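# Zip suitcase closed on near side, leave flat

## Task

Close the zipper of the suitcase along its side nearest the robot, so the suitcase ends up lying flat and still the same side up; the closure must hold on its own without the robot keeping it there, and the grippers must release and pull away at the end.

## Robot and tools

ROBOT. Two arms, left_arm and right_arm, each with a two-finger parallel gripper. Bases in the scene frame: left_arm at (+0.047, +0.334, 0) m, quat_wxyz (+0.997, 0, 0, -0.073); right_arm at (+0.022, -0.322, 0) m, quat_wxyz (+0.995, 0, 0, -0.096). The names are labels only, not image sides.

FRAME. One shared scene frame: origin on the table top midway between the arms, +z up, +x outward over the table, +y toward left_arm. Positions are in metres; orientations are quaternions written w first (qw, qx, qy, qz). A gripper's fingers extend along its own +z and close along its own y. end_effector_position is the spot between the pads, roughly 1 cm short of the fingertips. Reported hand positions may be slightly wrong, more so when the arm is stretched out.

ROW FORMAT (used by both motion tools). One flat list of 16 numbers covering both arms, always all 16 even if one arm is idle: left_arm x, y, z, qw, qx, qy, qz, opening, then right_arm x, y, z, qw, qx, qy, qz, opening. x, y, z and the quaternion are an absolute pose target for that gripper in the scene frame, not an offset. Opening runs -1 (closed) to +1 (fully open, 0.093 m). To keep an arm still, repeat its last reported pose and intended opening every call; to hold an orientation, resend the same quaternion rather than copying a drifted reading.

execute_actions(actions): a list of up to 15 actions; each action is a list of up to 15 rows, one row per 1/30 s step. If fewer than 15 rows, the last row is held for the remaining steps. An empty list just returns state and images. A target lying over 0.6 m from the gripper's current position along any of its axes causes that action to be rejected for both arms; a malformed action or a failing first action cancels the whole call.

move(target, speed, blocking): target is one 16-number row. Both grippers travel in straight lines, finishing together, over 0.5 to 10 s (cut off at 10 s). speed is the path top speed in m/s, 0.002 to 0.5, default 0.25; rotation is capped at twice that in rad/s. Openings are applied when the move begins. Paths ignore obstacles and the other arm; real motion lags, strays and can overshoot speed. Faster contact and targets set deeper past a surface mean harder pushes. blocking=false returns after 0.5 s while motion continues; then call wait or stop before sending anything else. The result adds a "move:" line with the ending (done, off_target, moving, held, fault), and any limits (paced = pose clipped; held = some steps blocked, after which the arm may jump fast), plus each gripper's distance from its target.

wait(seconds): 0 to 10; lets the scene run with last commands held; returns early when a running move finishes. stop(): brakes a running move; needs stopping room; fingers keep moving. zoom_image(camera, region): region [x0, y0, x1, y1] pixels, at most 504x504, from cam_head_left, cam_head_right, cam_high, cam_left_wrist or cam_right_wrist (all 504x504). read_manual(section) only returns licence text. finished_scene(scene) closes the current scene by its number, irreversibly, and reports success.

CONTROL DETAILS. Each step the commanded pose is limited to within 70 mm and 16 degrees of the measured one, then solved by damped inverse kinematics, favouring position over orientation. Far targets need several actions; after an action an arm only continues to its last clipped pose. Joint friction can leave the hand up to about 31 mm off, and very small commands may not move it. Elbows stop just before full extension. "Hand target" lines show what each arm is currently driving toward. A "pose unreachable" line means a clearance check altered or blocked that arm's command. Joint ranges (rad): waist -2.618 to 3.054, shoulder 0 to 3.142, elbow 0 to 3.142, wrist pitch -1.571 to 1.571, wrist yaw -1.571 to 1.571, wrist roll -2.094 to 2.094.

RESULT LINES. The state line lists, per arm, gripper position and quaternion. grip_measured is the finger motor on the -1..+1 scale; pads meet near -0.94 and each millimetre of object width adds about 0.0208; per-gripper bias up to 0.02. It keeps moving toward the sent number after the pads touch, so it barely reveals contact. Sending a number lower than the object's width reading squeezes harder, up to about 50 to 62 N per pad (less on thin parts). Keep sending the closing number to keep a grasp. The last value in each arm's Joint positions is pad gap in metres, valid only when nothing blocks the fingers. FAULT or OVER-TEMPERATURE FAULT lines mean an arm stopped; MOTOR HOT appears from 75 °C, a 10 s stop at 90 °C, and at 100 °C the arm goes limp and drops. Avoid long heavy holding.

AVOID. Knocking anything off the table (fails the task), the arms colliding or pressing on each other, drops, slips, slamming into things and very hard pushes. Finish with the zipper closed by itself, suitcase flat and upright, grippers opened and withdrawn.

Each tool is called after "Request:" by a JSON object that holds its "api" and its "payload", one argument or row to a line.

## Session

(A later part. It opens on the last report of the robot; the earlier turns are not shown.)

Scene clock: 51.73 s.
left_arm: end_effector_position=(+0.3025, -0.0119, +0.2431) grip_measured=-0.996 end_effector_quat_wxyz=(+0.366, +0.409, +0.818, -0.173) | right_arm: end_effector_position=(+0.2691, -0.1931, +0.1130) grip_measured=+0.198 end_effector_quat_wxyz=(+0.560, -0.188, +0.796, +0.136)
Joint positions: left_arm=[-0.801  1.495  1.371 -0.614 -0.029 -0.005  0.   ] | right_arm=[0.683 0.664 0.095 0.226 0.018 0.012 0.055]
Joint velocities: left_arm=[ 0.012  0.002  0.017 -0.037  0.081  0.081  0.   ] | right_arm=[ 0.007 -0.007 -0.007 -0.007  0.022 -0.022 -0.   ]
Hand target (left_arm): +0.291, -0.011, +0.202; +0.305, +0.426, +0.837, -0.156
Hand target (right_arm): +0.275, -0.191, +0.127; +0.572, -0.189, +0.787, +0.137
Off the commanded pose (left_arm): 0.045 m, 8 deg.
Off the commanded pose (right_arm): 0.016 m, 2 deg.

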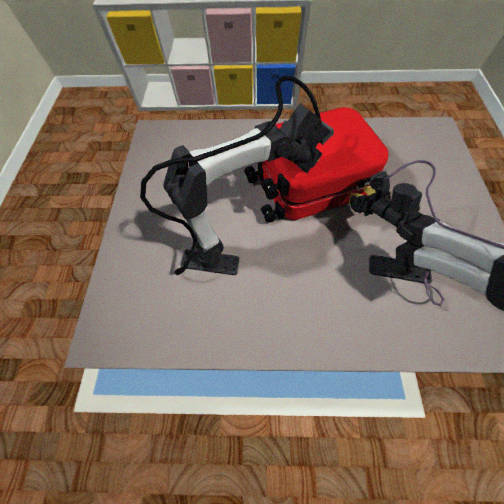

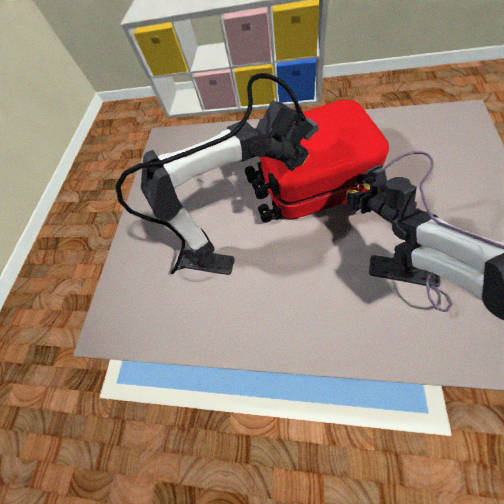

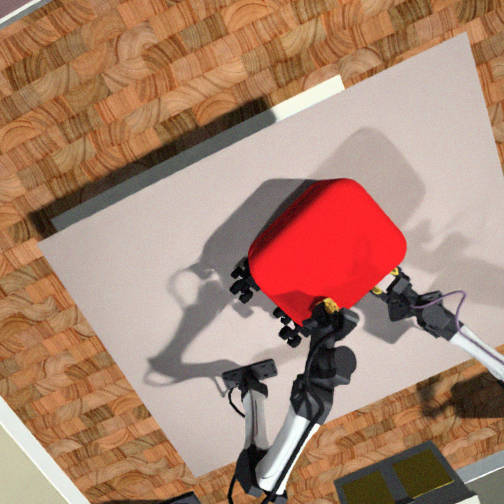

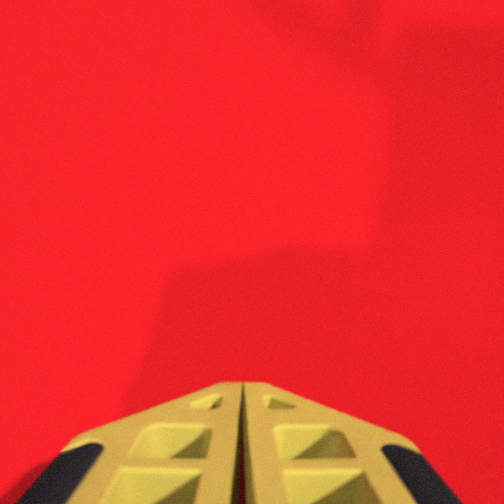

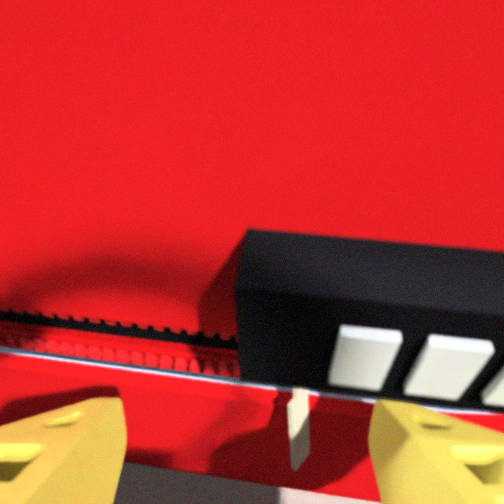

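Request:
{"api": "execute_actions", "payload": {
  "actions": [
    [[0.291,-0.012,0.196,0.305,0.427,0.837,-0.155,-1,0.278,-0.1897,0.125,0.5718,-0.1888,0.7867,0.1372,0.2],[0.291,-0.012,0.196,0.305,0.427,0.837,-0.155,-1,0.279,-0.1893,0.125,0.5718,-0.1888,0.7867,0.1372,0.2],[0.291,-0.012,0.196,0.305,0.427,0.837,-0.155,-1,0.280,-0.189,0.125,0.5718,-0.1888,0.7867,0.1372,0.2],[0.291,-0.012,0.196,0.305,0.427,0.837,-0.155,-1,0.281,-0.1886,0.125,0.5718,-0.1888,0.7867,0.1372,0.2],[0.291,-0.012,0.196,0.305,0.427,0.837,-0.155,-1,0.282,-0.1882,0.125,0.5718,-0.1888,0.7867,0.1372,0.2],[0.291,-0.012,0.196,0.305,0.427,0.837,-0.155,-1,0.283,-0.1879,0.125,0.5718,-0.1888,0.7867,0.1372,0.2],[0.291,-0.012,0.196,0.305,0.427,0.837,-0.155,-1,0.284,-0.1875,0.125,0.5718,-0.1888,0.7867,0.1372,0.2],[0.291,-0.012,0.196,0.305,0.427,0.837,-0.155,-1,0.285,-0.1872,0.125,0.5718,-0.1888,0.7867,0.1372,0.2],[0.291,-0.012,0.196,0.305,0.427,0.837,-0.155,-1,0.286,-0.1868,0.125,0.5718,-0.1888,0.7867,0.1372,0.2],[0.291,-0.012,0.196,0.305,0.427,0.837,-0.155,-1,0.287,-0.1865,0.125,0.5718,-0.1888,0.7867,0.1372,0.2],[0.291,-0.012,0.196,0.305,0.427,0.837,-0.155,-1,0.288,-0.1861,0.125,0.5718,-0.1888,0.7867,0.1372,0.2],[0.291,-0.012,0.196,0.305,0.427,0.837,-0.155,-1,0.289,-0.1858,0.125,0.5718,-0.1888,0.7867,0.1372,0.2]],
    [[0.291,-0.012,0.196,0.305,0.427,0.837,-0.155,-1,0.289,-0.1858,0.125,0.5718,-0.1888,0.7867,0.1372,0.2]]
  ]
}}

Scene clock: 56.33 s.
left_arm: end_effector_position=(+0.3028, -0.0123, +0.2437) grip_measured=-0.996 end_effector_quat_wxyz=(+0.367, +0.409, +0.817, -0.174) | right_arm: end_effector_position=(+0.2797, -0.1908, +0.1093) grip_measured=+0.198 end_effector_quat_wxyz=(+0.554, -0.187, +0.800, +0.133)
Joint positions: left_arm=[-0.801  1.495  1.371 -0.611 -0.029 -0.005  0.   ] | right_arm=[0.668 0.787 0.114 0.314 0.01  0.009 0.055]
Joint velocities: left_arm=[ 0.007 -0.012  0.007  0.022  0.139  0.007  0.   ] | right_arm=[-0.007  0.002 -0.007 -0.095  0.037 -0.037  0.   ]
Hand target (left_arm): +0.291, -0.010, +0.198; +0.305, +0.426, +0.837, -0.156
Hand target (right_arm): +0.287, -0.187, +0.125; +0.571, -0.188, +0.787, +0.137
Off the commanded pose (left_arm): 0.049 m, 8 deg.
Off the commanded pose (right_arm): 0.019 m, 3 deg.

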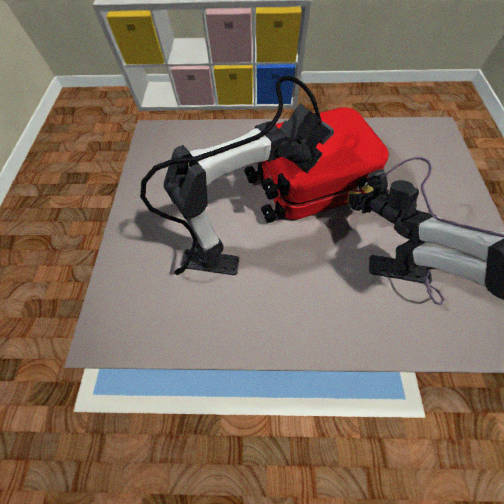

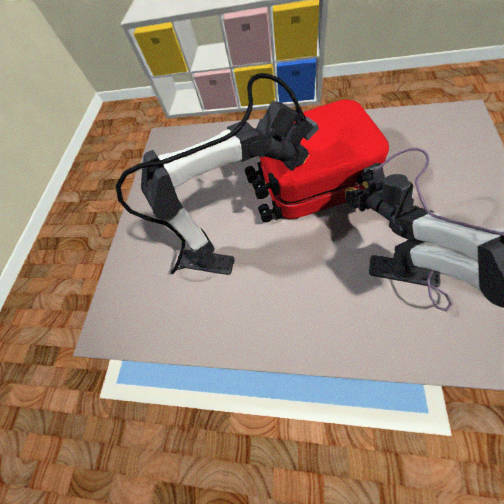

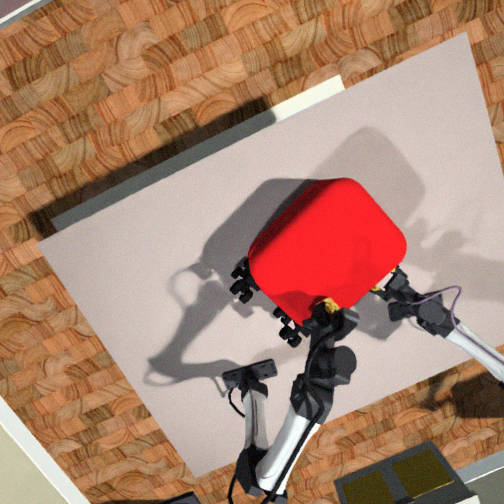

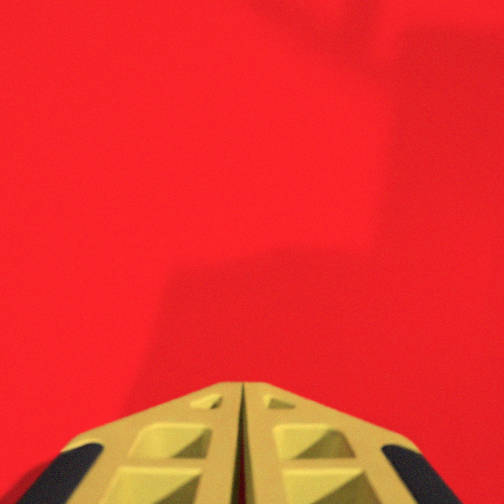

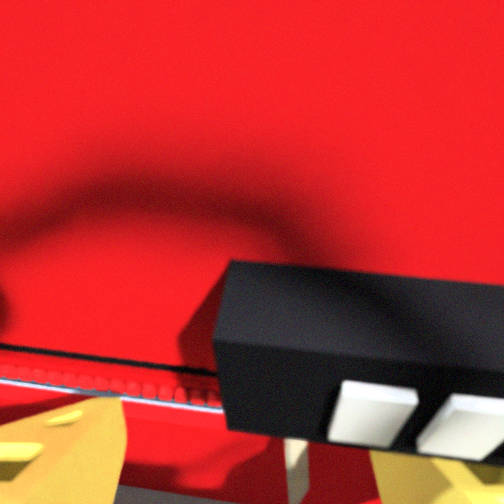

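Request:
{"api": "execute_actions", "payload": {
  "actions": [
    [[0.291,-0.012,0.192,0.305,0.427,0.837,-0.155,-1,0.2883,-0.1842,0.126,0.5718,-0.1888,0.7867,0.1372,0.2],[0.291,-0.012,0.192,0.305,0.427,0.837,-0.155,-1,0.2875,-0.1824,0.127,0.5718,-0.1888,0.7867,0.1372,0.2],[0.291,-0.012,0.192,0.305,0.427,0.837,-0.155,-1,0.2867,-0.1806,0.128,0.5718,-0.1888,0.7867,0.1372,0.2],[0.291,-0.012,0.192,0.305,0.427,0.837,-0.155,-1,0.2859,-0.1788,0.128,0.5718,-0.1888,0.7867,0.1372,0.2],[0.291,-0.012,0.192,0.305,0.427,0.837,-0.155,-1,0.2852,-0.1770,0.128,0.5718,-0.1888,0.7867,0.1372,0.2],[0.291,-0.012,0.192,0.305,0.427,0.837,-0.155,-1,0.2845,-0.1751,0.128,0.5718,-0.1888,0.7867,0.1372,0.2],[0.291,-0.012,0.192,0.305,0.427,0.837,-0.155,-1,0.2839,-0.1732,0.128,0.5705,-0.1957,0.785,0.1422,0.2],[0.291,-0.012,0.192,0.305,0.427,0.837,-0.155,-1,0.2832,-0.1713,0.128,0.5705,-0.1957,0.785,0.1422,0.2],[0.291,-0.012,0.192,0.305,0.427,0.837,-0.155,-1,0.2826,-0.1694,0.128,0.5692,-0.2026,0.7832,0.1472,0.2],[0.291,-0.012,0.192,0.305,0.427,0.837,-0.155,-1,0.2819,-0.1675,0.128,0.5692,-0.2026,0.7832,0.1472,0.2],[0.291,-0.012,0.192,0.305,0.427,0.837,-0.155,-1,0.2812,-0.1656,0.128,0.568,-0.2094,0.7814,0.1522,0.2],[0.291,-0.012,0.192,0.305,0.427,0.837,-0.155,-1,0.2806,-0.1637,0.128,0.568,-0.2094,0.7814,0.1522,0.2],[0.291,-0.012,0.192,0.305,0.427,0.837,-0.155,-1,0.2799,-0.1618,0.128,0.5666,-0.2162,0.7796,0.1571,0.2],[0.291,-0.012,0.192,0.305,0.427,0.837,-0.155,-1,0.2793,-0.1599,0.128,0.5666,-0.2162,0.7796,0.1571,0.2],[0.291,-0.012,0.192,0.305,0.427,0.837,-0.155,-1,0.2786,-0.1580,0.128,0.5652,-0.223,0.7777,0.1621,0.2]],
    [[0.291,-0.012,0.192,0.305,0.427,0.837,-0.155,-1,0.2779,-0.1561,0.128,0.5652,-0.223,0.7777,0.1621,0.2],[0.291,-0.012,0.192,0.305,0.427,0.837,-0.155,-1,0.2773,-0.1542,0.128,0.5638,-0.2298,0.7757,0.167,0.2],[0.291,-0.012,0.192,0.305,0.427,0.837,-0.155,-1,0.2766,-0.1523,0.128,0.5638,-0.2298,0.7757,0.167,0.2],[0.291,-0.012,0.192,0.305,0.427,0.837,-0.155,-1,0.2760,-0.1504,0.128,0.5623,-0.2366,0.7736,0.1719,0.2],[0.291,-0.012,0.192,0.305,0.427,0.837,-0.155,-1,0.2753,-0.1485,0.128,0.5623,-0.2366,0.7736,0.1719,0.2],[0.291,-0.012,0.192,0.305,0.427,0.837,-0.155,-1,0.2746,-0.1466,0.128,0.5608,-0.2433,0.7715,0.1768,0.2],[0.291,-0.012,0.192,0.305,0.427,0.837,-0.155,-1,0.2740,-0.1447,0.128,0.5608,-0.2433,0.7715,0.1768,0.2],[0.291,-0.012,0.192,0.305,0.427,0.837,-0.155,-1,0.2733,-0.1428,0.128,0.5608,-0.2433,0.7715,0.1768,0.2],[0.291,-0.012,0.192,0.305,0.427,0.837,-0.155,-1,0.2727,-0.1409,0.128,0.5608,-0.2433,0.7715,0.1768,0.2],[0.291,-0.012,0.192,0.305,0.427,0.837,-0.155,-1,0.2720,-0.1390,0.128,0.5608,-0.2433,0.7715,0.1768,0.2]]
  ]
}}

Scene clock: 62.67 s.
left_arm: end_effector_position=(+0.3030, -0.0124, +0.2433) grip_measured=-0.996 end_effector_quat_wxyz=(+0.368, +0.409, +0.817, -0.174) | right_arm: end_effector_position=(+0.2745, -0.1777, +0.1080) grip_measured=+0.199 end_effector_quat_wxyz=(+0.554, -0.199, +0.801, +0.109)
Joint positions: left_arm=[-0.801  1.495  1.369 -0.608 -0.03  -0.005  0.   ] | right_arm=[0.804 0.818 0.127 0.315 0.162 0.013 0.055]
Joint velocities: left_arm=[ 0.017  0.002  0.002 -0.051 -0.007  0.037  0.   ] | right_arm=[ 0.042 -0.002  0.007  0.022  0.154 -0.022 -0.   ]
Hand target (left_arm): +0.291, -0.010, +0.194; +0.305, +0.426, +0.837, -0.156
Hand target (right_arm): +0.268, -0.144, +0.130; +0.562, -0.242, +0.771, +0.174
Off the commanded pose (left_arm): 0.053 m, 8 deg.
Off the commanded pose (right_arm): 0.044 m, 10 deg.

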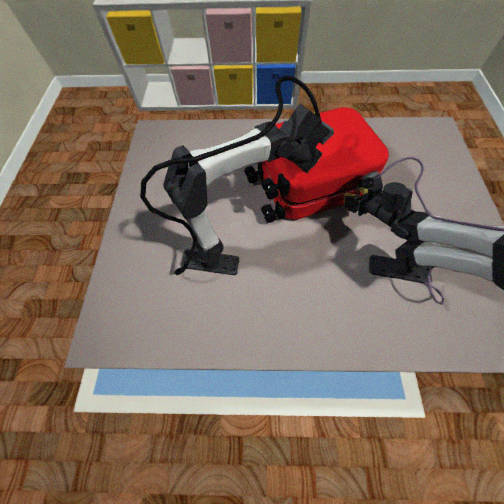

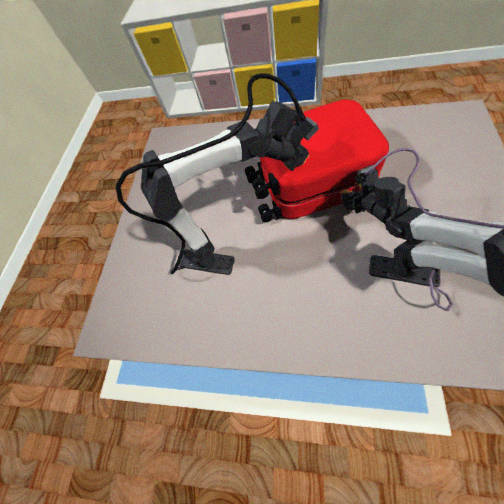

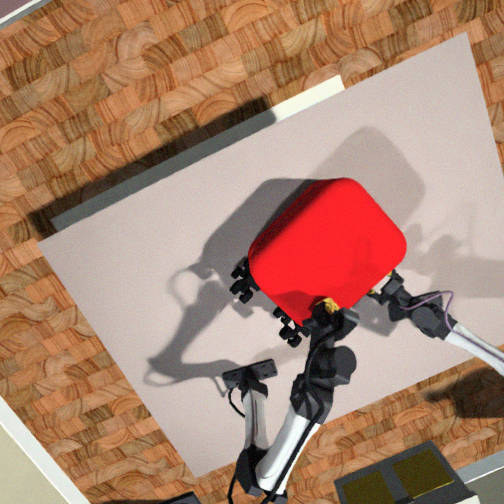

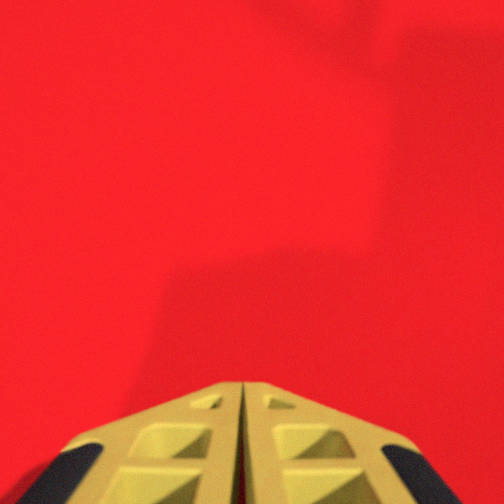

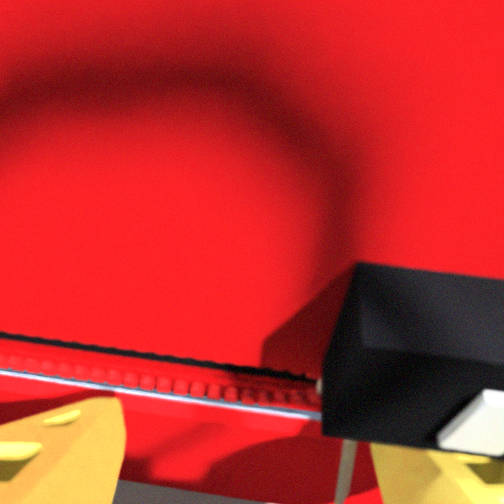

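Request:
{"api": "execute_actions", "payload": {
  "actions": [
    [[0.291,-0.012,0.192,0.305,0.427,0.837,-0.155,-1,0.2720,-0.1390,0.127,0.5608,-0.2433,0.7715,0.1768,0.2],[0.291,-0.012,0.192,0.305,0.427,0.837,-0.155,-1,0.2715,-0.1376,0.126,0.5608,-0.2433,0.7715,0.1768,0.2],[0.291,-0.012,0.192,0.305,0.427,0.837,-0.155,-1,0.2710,-0.1362,0.126,0.5608,-0.2433,0.7715,0.1768,0.2],[0.291,-0.012,0.192,0.305,0.427,0.837,-0.155,-1,0.2705,-0.1348,0.126,0.5608,-0.2433,0.7715,0.1768,0.2],[0.291,-0.012,0.192,0.305,0.427,0.837,-0.155,-1,0.2700,-0.1334,0.126,0.5608,-0.2433,0.7715,0.1768,0.2],[0.291,-0.012,0.192,0.305,0.427,0.837,-0.155,-1,0.2695,-0.1320,0.126,0.5608,-0.2433,0.7715,0.1768,0.2],[0.291,-0.012,0.192,0.305,0.427,0.837,-0.155,-1,0.2690,-0.1305,0.126,0.5608,-0.2433,0.7715,0.1768,0.2],[0.291,-0.012,0.192,0.305,0.427,0.837,-0.155,-1,0.2685,-0.1291,0.126,0.5608,-0.2433,0.7715,0.1768,0.2],[0.291,-0.012,0.192,0.305,0.427,0.837,-0.155,-1,0.2680,-0.1277,0.126,0.5608,-0.2433,0.7715,0.1768,0.2],[0.291,-0.012,0.192,0.305,0.427,0.837,-0.155,-1,0.2675,-0.1263,0.126,0.5608,-0.2433,0.7715,0.1768,0.2],[0.291,-0.012,0.192,0.305,0.427,0.837,-0.155,-1,0.2670,-0.1249,0.126,0.5608,-0.2433,0.7715,0.1768,0.2],[0.291,-0.012,0.192,0.305,0.427,0.837,-0.155,-1,0.2665,-0.1234,0.126,0.5608,-0.2433,0.7715,0.1768,0.2],[0.291,-0.012,0.192,0.305,0.427,0.837,-0.155,-1,0.2660,-0.1220,0.126,0.5608,-0.2433,0.7715,0.1768,0.2],[0.291,-0.012,0.192,0.305,0.427,0.837,-0.155,-1,0.2655,-0.1206,0.126,0.5608,-0.2433,0.7715,0.1768,0.2],[0.291,-0.012,0.192,0.305,0.427,0.837,-0.155,-1,0.2650,-0.1192,0.126,0.5608,-0.2433,0.7715,0.1768,0.2]],
    [[0.291,-0.012,0.192,0.305,0.427,0.837,-0.155,-1,0.2645,-0.1178,0.126,0.5608,-0.2433,0.7715,0.1768,0.2],[0.291,-0.012,0.192,0.305,0.427,0.837,-0.155,-1,0.2640,-0.1163,0.126,0.5608,-0.2433,0.7715,0.1768,0.2],[0.291,-0.012,0.192,0.305,0.427,0.837,-0.155,-1,0.2635,-0.1149,0.126,0.5608,-0.2433,0.7715,0.1768,0.2],[0.291,-0.012,0.192,0.305,0.427,0.837,-0.155,-1,0.2630,-0.1135,0.126,0.5608,-0.2433,0.7715,0.1768,0.2],[0.291,-0.012,0.192,0.305,0.427,0.837,-0.155,-1,0.2625,-0.1121,0.126,0.5608,-0.2433,0.7715,0.1768,0.2],[0.291,-0.012,0.192,0.305,0.427,0.837,-0.155,-1,0.2620,-0.1107,0.126,0.5608,-0.2433,0.7715,0.1768,0.2],[0.291,-0.012,0.192,0.305,0.427,0.837,-0.155,-1,0.2615,-0.1092,0.126,0.5608,-0.2433,0.7715,0.1768,0.2],[0.291,-0.012,0.192,0.305,0.427,0.837,-0.155,-1,0.2610,-0.1078,0.126,0.5608,-0.2433,0.7715,0.1768,0.2]]
  ]
}}

Scene clock: 69.33 s.
left_arm: end_effector_position=(+0.3042, -0.0120, +0.2437) grip_measured=-0.996 end_effector_quat_wxyz=(+0.370, +0.407, +0.817, -0.172) | right_arm: end_effector_position=(+0.2559, -0.1193, +0.1116) grip_measured=+0.199 end_effector_quat_wxyz=(+0.547, -0.249, +0.783, +0.160)
Joint positions: left_arm=[-0.801  1.495  1.369 -0.605 -0.037 -0.005  0.   ] | right_arm=[1.029 0.977 0.172 0.436 0.229 0.064 0.055]
Joint velocities: left_arm=[-0.007 -0.002 -0.007  0.037  0.007 -0.037  0.   ] | right_arm=[ 0.007  0.002 -0.007  0.051 -0.007  0.037  0.001]
Hand target (left_arm): +0.291, -0.010, +0.195; +0.305, +0.426, +0.838, -0.156
Hand target (right_arm): +0.261, -0.109, +0.127; +0.561, -0.243, +0.771, +0.177
Off the commanded pose (left_arm): 0.053 m, 8 deg.
Off the commanded pose (right_arm): 0.019 m, 3 deg.

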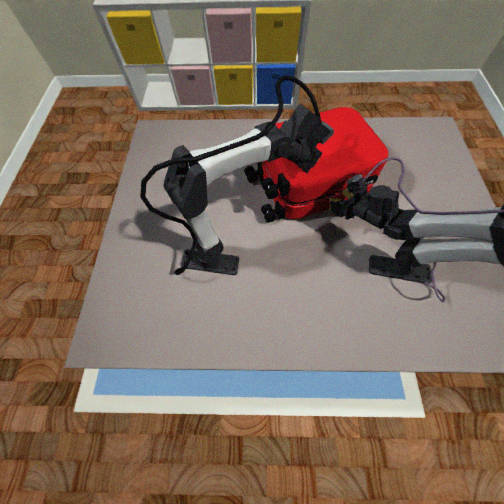

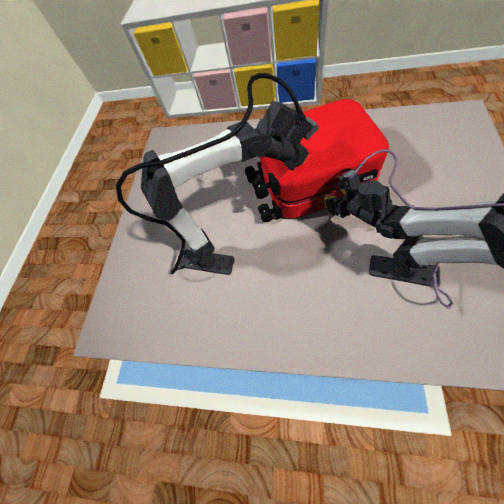

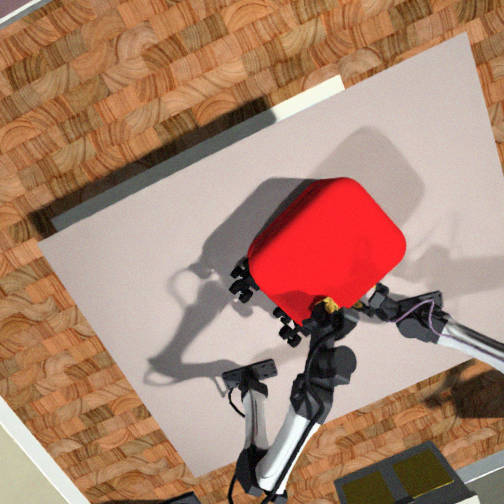

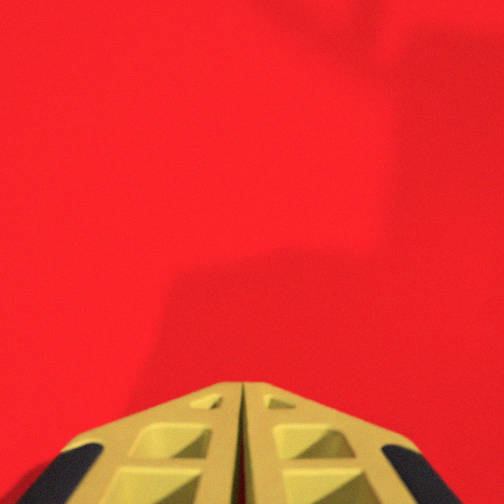

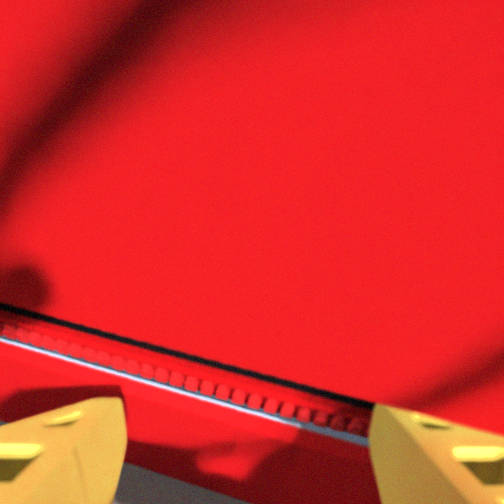

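Request:
{"api": "move", "payload": {
  "target": [0.291,-0.012,0.2,0.305,0.427,0.837,-0.155,-1,0.232,-0.135,0.12,0.5718,-0.1888,0.7867,0.1372,0.2],
  "speed": 0.1
}}

Request:
{"api": "move", "payload": {
  "target": [0.291,-0.012,0.2,0.305,0.427,0.837,-0.155,-1,0.25,-0.19,0.125,0.5718,-0.1888,0.7867,0.1372,0.2],
  "speed": 0.1
}}

Scene clock: 71.60 s.
left_arm: end_effector_position=(+0.3044, -0.0120, +0.2444) grip_measured=-0.996 end_effector_quat_wxyz=(+0.371, +0.407, +0.817, -0.172) | right_arm: end_effector_position=(+0.2353, -0.1315, +0.1226) grip_measured=+0.199 end_effector_quat_wxyz=(+0.571, -0.192, +0.787, +0.136)
Joint positions: left_arm=[-0.801  1.494  1.369 -0.605 -0.038 -0.006  0.   ] | right_arm=[1.218 0.811 0.149 0.294 0.523 0.184 0.055]
Joint velocities: left_arm=[-0.002 -0.007  0.002  0.007 -0.037 -0.066  0.   ] | right_arm=[-0.007 -0.017 -0.002 -0.066  0.007  0.037 -0.001]
Hand target (left_arm): +0.291, -0.011, +0.202; +0.306, +0.426, +0.837, -0.156
Hand target (right_arm): +0.233, -0.135, +0.119; +0.571, -0.188, +0.787, +0.137
Off the commanded pose (left_arm): 0.046 m, 8 deg.
Off the commanded pose (right_arm): 0.005 m, 0 deg.
move: off_target (left_arm)

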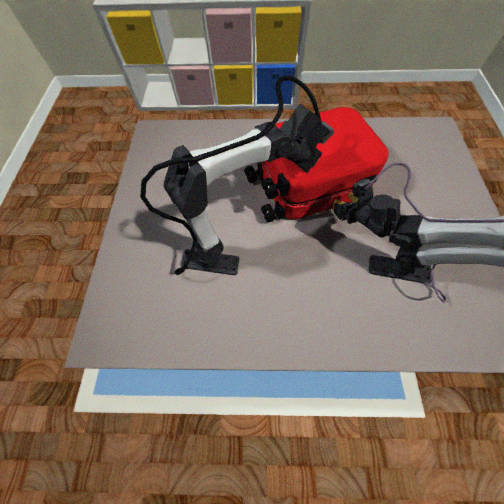

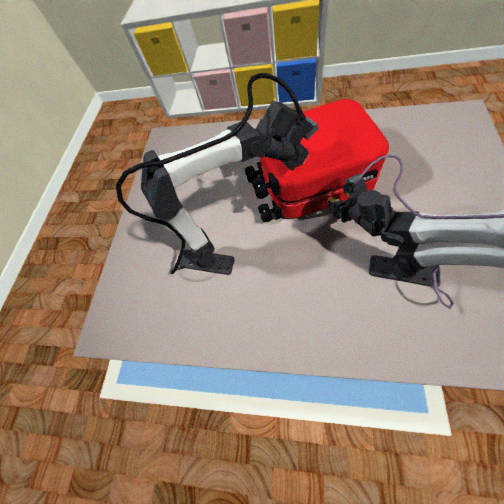

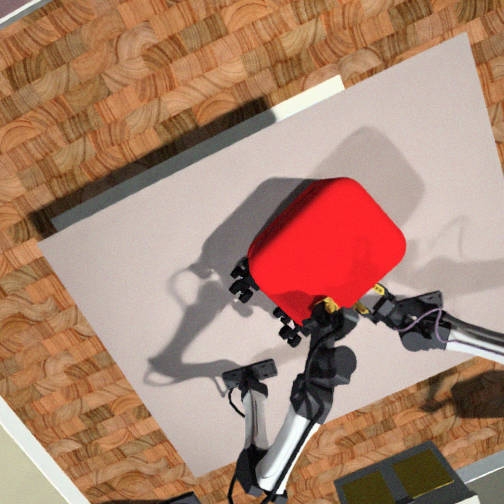

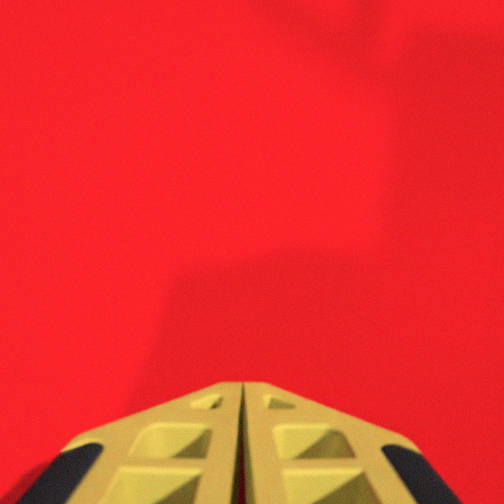

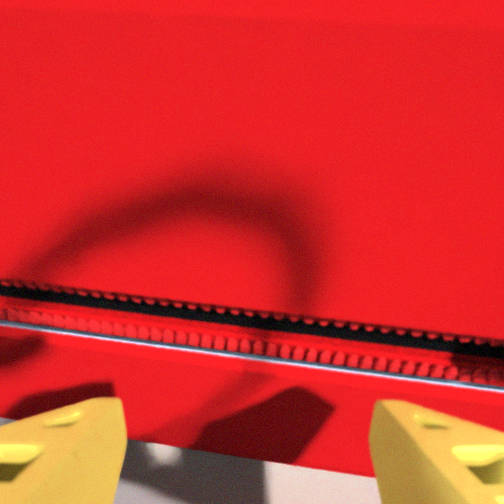

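Scene clock: 73.00 s.
left_arm: end_effector_position=(+0.3045, -0.0120, +0.2440) grip_measured=-0.996 end_effector_quat_wxyz=(+0.371, +0.407, +0.817, -0.171) | right_arm: end_effector_position=(+0.2513, -0.1868, +0.1287) grip_measured=+0.199 end_effector_quat_wxyz=(+0.571, -0.186, +0.788, +0.138)
Joint positions: left_arm=[-0.801  1.495  1.369 -0.605 -0.039 -0.006  0.   ] | right_arm=[0.817 0.488 0.116 0.054 0.147 0.054 0.055]
Joint velocities: left_arm=[-0.007 -0.007 -0.022  0.022  0.022  0.11   0.   ] | right_arm=[-0.017 -0.012 -0.002 -0.037 -0.095 -0.007 -0.001]
Hand target (left_arm): +0.291, -0.011, +0.202; +0.305, +0.426, +0.837, -0.156
Hand target (right_arm): +0.250, -0.189, +0.124; +0.571, -0.189, +0.787, +0.137
Off the commanded pose (left_arm): 0.046 m, 8 deg.
Off the commanded pose (right_arm): 0.005 m, 0 deg.
move: off_target (left_arm)

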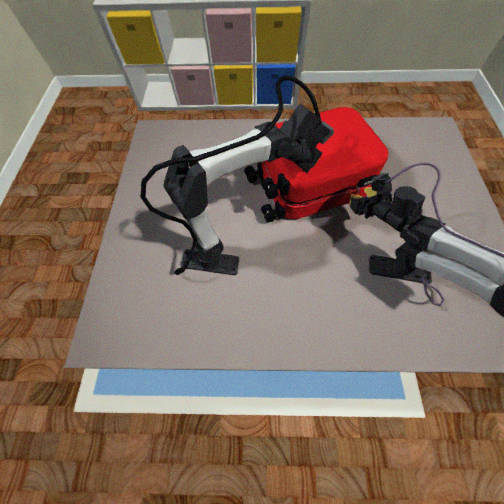

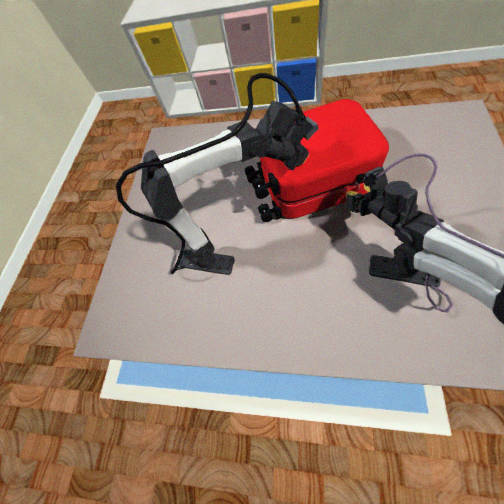

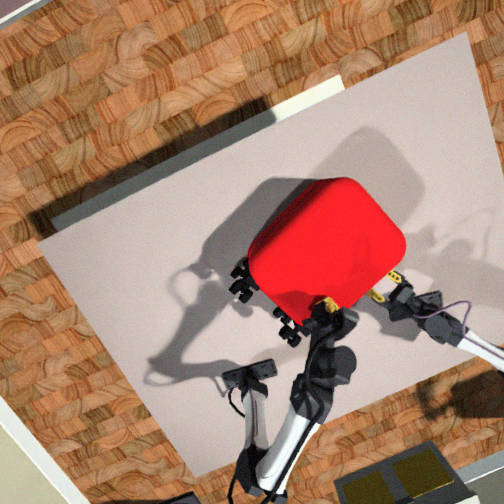

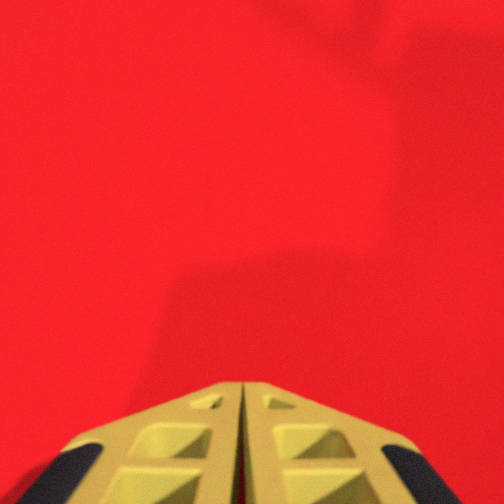

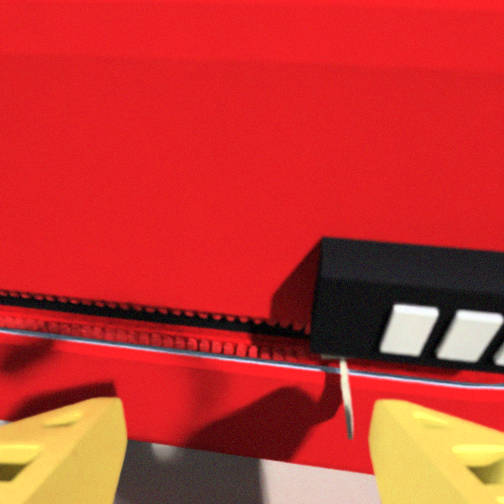

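Request:
{"api": "move", "payload": {
  "target": [0.291,-0.012,0.2,0.305,0.427,0.837,-0.155,-1,0.2585,-0.2095,0.105,0.5718,-0.1888,0.7867,0.1372,-0.2],
  "speed": 0.08
}}

Scene clock: 80.77 s.
left_arm: end_effector_position=(+0.3045, -0.0121, +0.2441) grip_measured=-0.996 end_effector_quat_wxyz=(+0.371, +0.407, +0.817, -0.172) | right_arm: end_effector_position=(+0.2590, -0.2083, +0.1076) grip_measured=-0.198 end_effector_quat_wxyz=(+0.567, -0.186, +0.791, +0.137)
Joint positions: left_arm=[-0.801  1.495  1.369 -0.604 -0.038 -0.006  0.   ] | right_arm=[ 0.603  0.488  0.04   0.121 -0.055 -0.012  0.036]
Joint velocities: left_arm=[ 0.002  0.002 -0.012 -0.022  0.022 -0.022  0.   ] | right_arm=[-0.007  0.012 -0.017 -0.007 -0.051 -0.022 -0.   ]
Hand target (left_arm): +0.291, -0.011, +0.202; +0.305, +0.426, +0.837, -0.156
Hand target (right_arm): +0.258, -0.209, +0.105; +0.571, -0.189, +0.787, +0.136
Off the commanded pose (left_arm): 0.046 m, 8 deg.
Off the commanded pose (right_arm): 0.003 m, 1 deg.
move: off_target (left_arm)

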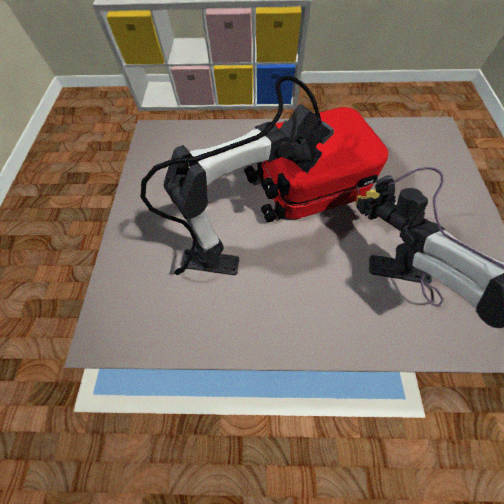

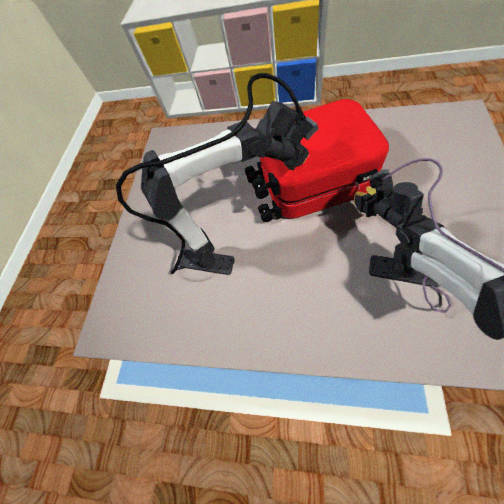

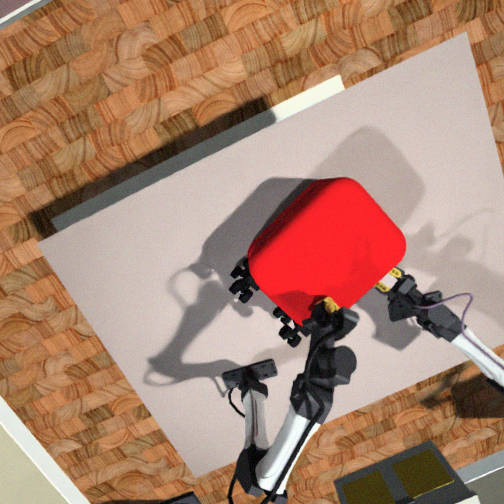

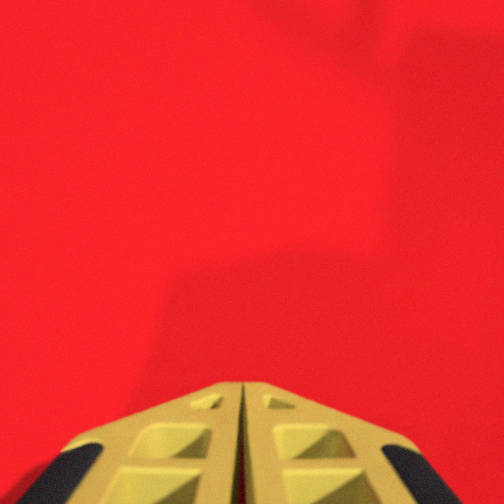

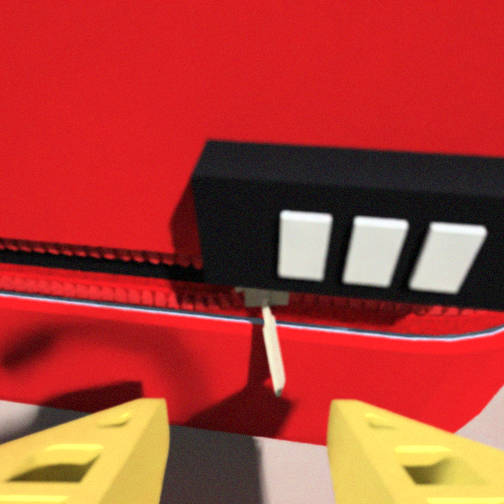

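Request:
{"api": "zoom_image", "payload": {
  "camera": "cam_right_wrist",
  "region": [170, 240, 370, 420]
}}

Region (170, 240, 370, 420) of cam_right_wrist's 504x504 image, scaled by 2.520, with more detail than that image has; it fills the top 454 rows of this view, and the rest is white.

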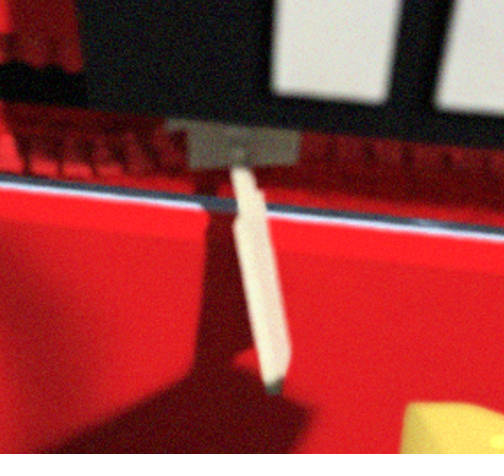

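Request:
{"api": "execute_actions", "payload": {
  "actions": [
    [[0.291,-0.012,0.2,0.305,0.427,0.837,-0.155,-1,0.260,-0.2091,0.106,0.5718,-0.1888,0.7867,0.1372,-0.2],[0.291,-0.012,0.2,0.305,0.427,0.837,-0.155,-1,0.2615,-0.2087,0.107,0.5718,-0.1888,0.7867,0.1372,-0.2],[0.291,-0.012,0.2,0.305,0.427,0.837,-0.155,-1,0.263,-0.2083,0.108,0.5718,-0.1888,0.7867,0.1372,-0.2],[0.291,-0.012,0.2,0.305,0.427,0.837,-0.155,-1,0.2645,-0.2079,0.109,0.5718,-0.1888,0.7867,0.1372,-0.2],[0.291,-0.012,0.2,0.305,0.427,0.837,-0.155,-1,0.266,-0.2075,0.110,0.5718,-0.1888,0.7867,0.1372,-0.2],[0.291,-0.012,0.2,0.305,0.427,0.837,-0.155,-1,0.2675,-0.2071,0.111,0.5718,-0.1888,0.7867,0.1372,-0.2],[0.291,-0.012,0.2,0.305,0.427,0.837,-0.155,-1,0.269,-0.2067,0.112,0.5718,-0.1888,0.7867,0.1372,-0.2],[0.291,-0.012,0.2,0.305,0.427,0.837,-0.155,-1,0.2705,-0.2063,0.113,0.5718,-0.1888,0.7867,0.1372,-0.2],[0.291,-0.012,0.2,0.305,0.427,0.837,-0.155,-1,0.272,-0.2059,0.114,0.5718,-0.1888,0.7867,0.1372,-0.2],[0.291,-0.012,0.2,0.305,0.427,0.837,-0.155,-1,0.2735,-0.2055,0.115,0.5718,-0.1888,0.7867,0.1372,-0.2],[0.291,-0.012,0.2,0.305,0.427,0.837,-0.155,-1,0.275,-0.2051,0.116,0.5718,-0.1888,0.7867,0.1372,-0.2],[0.291,-0.012,0.2,0.305,0.427,0.837,-0.155,-1,0.2765,-0.2047,0.117,0.5718,-0.1888,0.7867,0.1372,-0.2],[0.291,-0.012,0.2,0.305,0.427,0.837,-0.155,-1,0.278,-0.2043,0.118,0.5718,-0.1888,0.7867,0.1372,-0.2],[0.291,-0.012,0.2,0.305,0.427,0.837,-0.155,-1,0.2795,-0.2039,0.119,0.5718,-0.1888,0.7867,0.1372,-0.2],[0.291,-0.012,0.2,0.305,0.427,0.837,-0.155,-1,0.281,-0.2035,0.120,0.5718,-0.1888,0.7867,0.1372,-0.2]],
    [[0.291,-0.012,0.2,0.305,0.427,0.837,-0.155,-1,0.2825,-0.2031,0.120,0.5718,-0.1888,0.7867,0.1372,-0.2],[0.291,-0.012,0.2,0.305,0.427,0.837,-0.155,-1,0.284,-0.2027,0.120,0.5718,-0.1888,0.7867,0.1372,-0.2],[0.291,-0.012,0.2,0.305,0.427,0.837,-0.155,-1,0.2855,-0.2023,0.120,0.5718,-0.1888,0.7867,0.1372,-0.2],[0.291,-0.012,0.2,0.305,0.427,0.837,-0.155,-1,0.287,-0.2019,0.120,0.5718,-0.1888,0.7867,0.1372,-0.2],[0.291,-0.012,0.2,0.305,0.427,0.837,-0.155,-1,0.288,-0.2016,0.120,0.5718,-0.1888,0.7867,0.1372,-0.2]]
  ]
}}

Scene clock: 89.07 s.
left_arm: end_effector_position=(+0.3045, -0.0121, +0.2441) grip_measured=-0.996 end_effector_quat_wxyz=(+0.371, +0.407, +0.817, -0.172) | right_arm: end_effector_position=(+0.2784, -0.2048, +0.1058) grip_measured=-0.198 end_effector_quat_wxyz=(+0.555, -0.187, +0.799, +0.136)
Joint positions: left_arm=[-0.801  1.495  1.369 -0.604 -0.038 -0.006  0.   ] | right_arm=[ 0.566  0.733  0.085  0.292 -0.091 -0.023  0.036]
Joint velocities: left_arm=[-0.007  0.007 -0.002 -0.022 -0.022 -0.066  0.   ] | right_arm=[-0.012  0.056 -0.002  0.139 -0.007 -0.007 -0.001]
Hand target (left_arm): +0.291, -0.011, +0.202; +0.305, +0.426, +0.837, -0.156
Hand target (right_arm): +0.286, -0.203, +0.121; +0.572, -0.188, +0.787, +0.137
Off the commanded pose (left_arm): 0.046 m, 8 deg.
Off the commanded pose (right_arm): 0.017 m, 2 deg.

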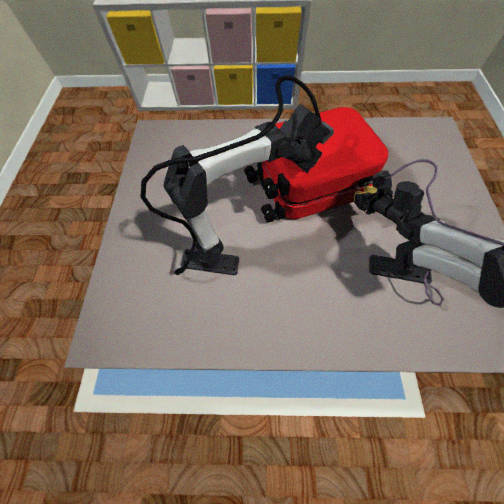

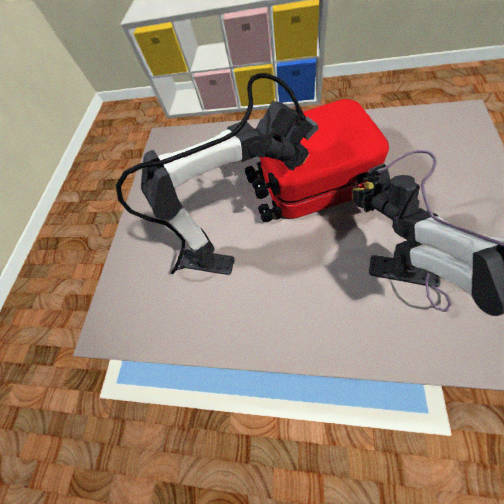

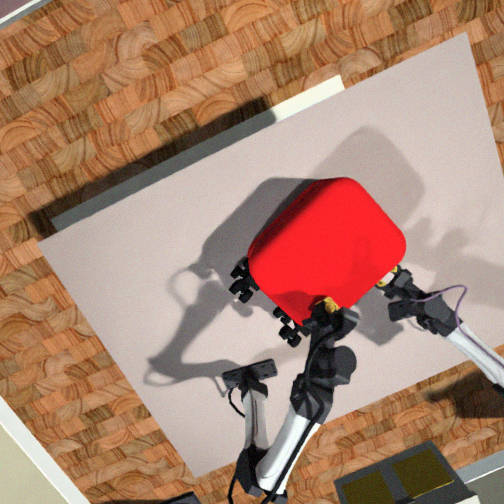

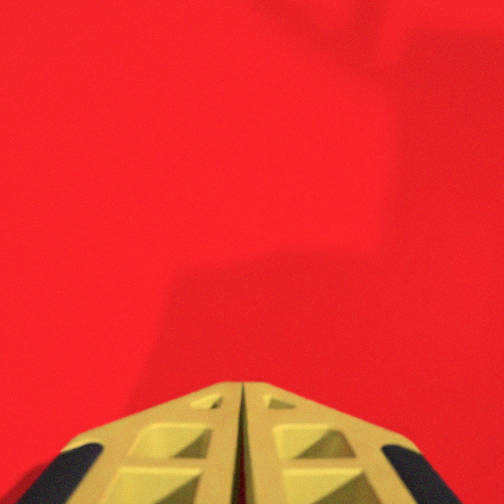

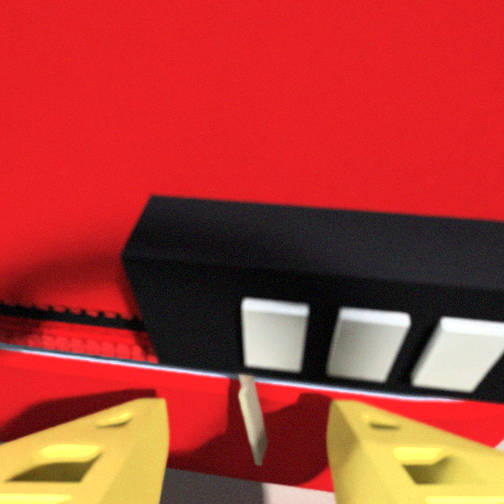

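Request:
{"api": "execute_actions", "payload": {
  "actions": [
    [[0.291,-0.012,0.2,0.305,0.427,0.837,-0.155,-1,0.289,-0.2012,0.120,0.5718,-0.1888,0.7867,0.1372,-0.2],[0.291,-0.012,0.2,0.305,0.427,0.837,-0.155,-1,0.290,-0.2009,0.120,0.5718,-0.1888,0.7867,0.1372,-0.2],[0.291,-0.012,0.2,0.305,0.427,0.837,-0.155,-1,0.291,-0.2005,0.120,0.5718,-0.1888,0.7867,0.1372,-0.2],[0.291,-0.012,0.2,0.305,0.427,0.837,-0.155,-1,0.292,-0.2002,0.120,0.5718,-0.1888,0.7867,0.1372,-0.2]]
  ]
}}

Request:
{"api": "zoom_image", "payload": {
  "camera": "cam_head_left",
  "region": [320, 150, 420, 230]
}}

Scene clock: 91.13 s.
left_arm: end_effector_position=(+0.3045, -0.0121, +0.2441) grip_measured=-0.996 end_effector_quat_wxyz=(+0.371, +0.407, +0.817, -0.172) | right_arm: end_effector_position=(+0.2818, -0.2032, +0.1044) grip_measured=-0.198 end_effector_quat_wxyz=(+0.556, -0.188, +0.798, +0.137)
Joint positions: left_arm=[-0.801  1.495  1.369 -0.604 -0.038 -0.006  0.   ] | right_arm=[ 0.566  0.781  0.085  0.342 -0.093 -0.024  0.036]
Joint velocities: left_arm=[ 0.002 -0.007 -0.007  0.007 -0.007 -0.037  0.   ] | right_arm=[ 0.022  0.017  0.002  0.007 -0.037 -0.066  0.   ]
Hand target (left_arm): +0.291, -0.011, +0.202; +0.305, +0.426, +0.837, -0.156
Hand target (right_arm): +0.290, -0.201, +0.120; +0.572, -0.188, +0.787, +0.137
Off the commanded pose (left_arm): 0.046 m, 8 deg.
Off the commanded pose (right_arm): 0.019 m, 2 deg.

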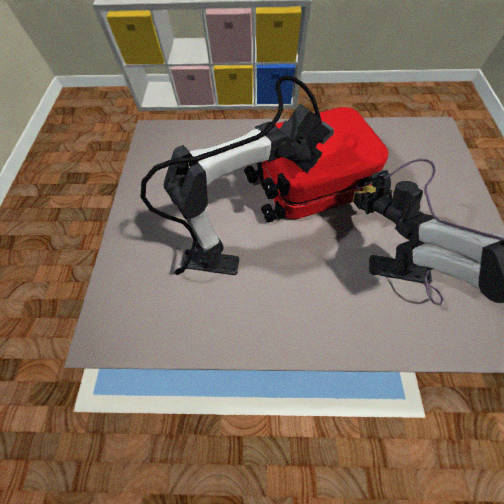

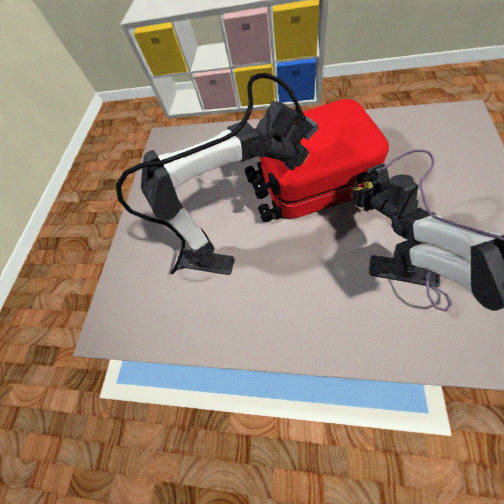

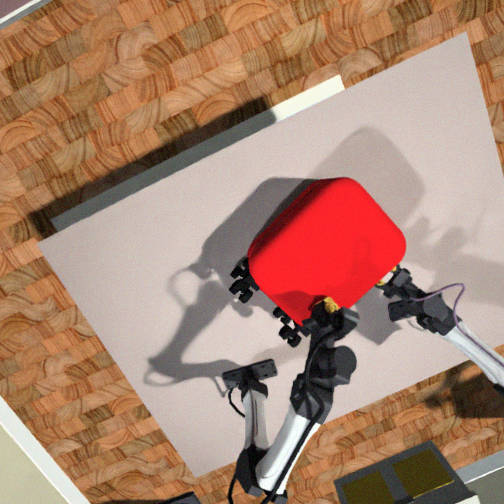

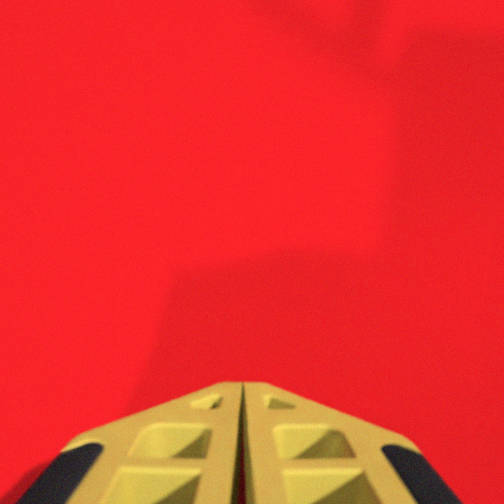

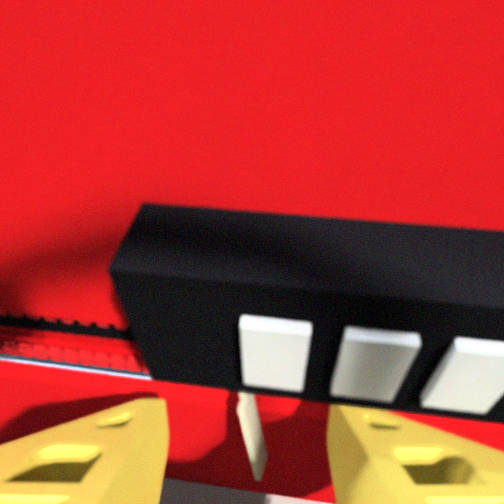

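Region (320, 150, 420, 230) of cam_head_left's 504x504 image, scaled by 5.040, with more detail than that image has; it fills the top 403 rows of this view, and the rest is white.

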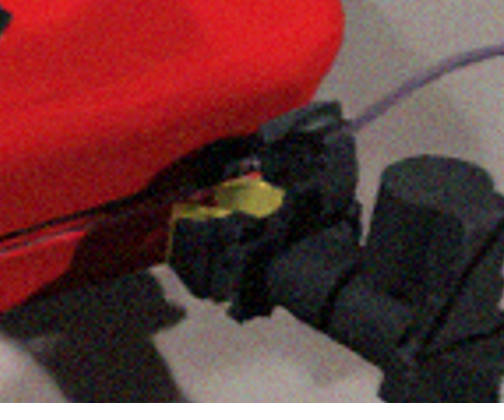

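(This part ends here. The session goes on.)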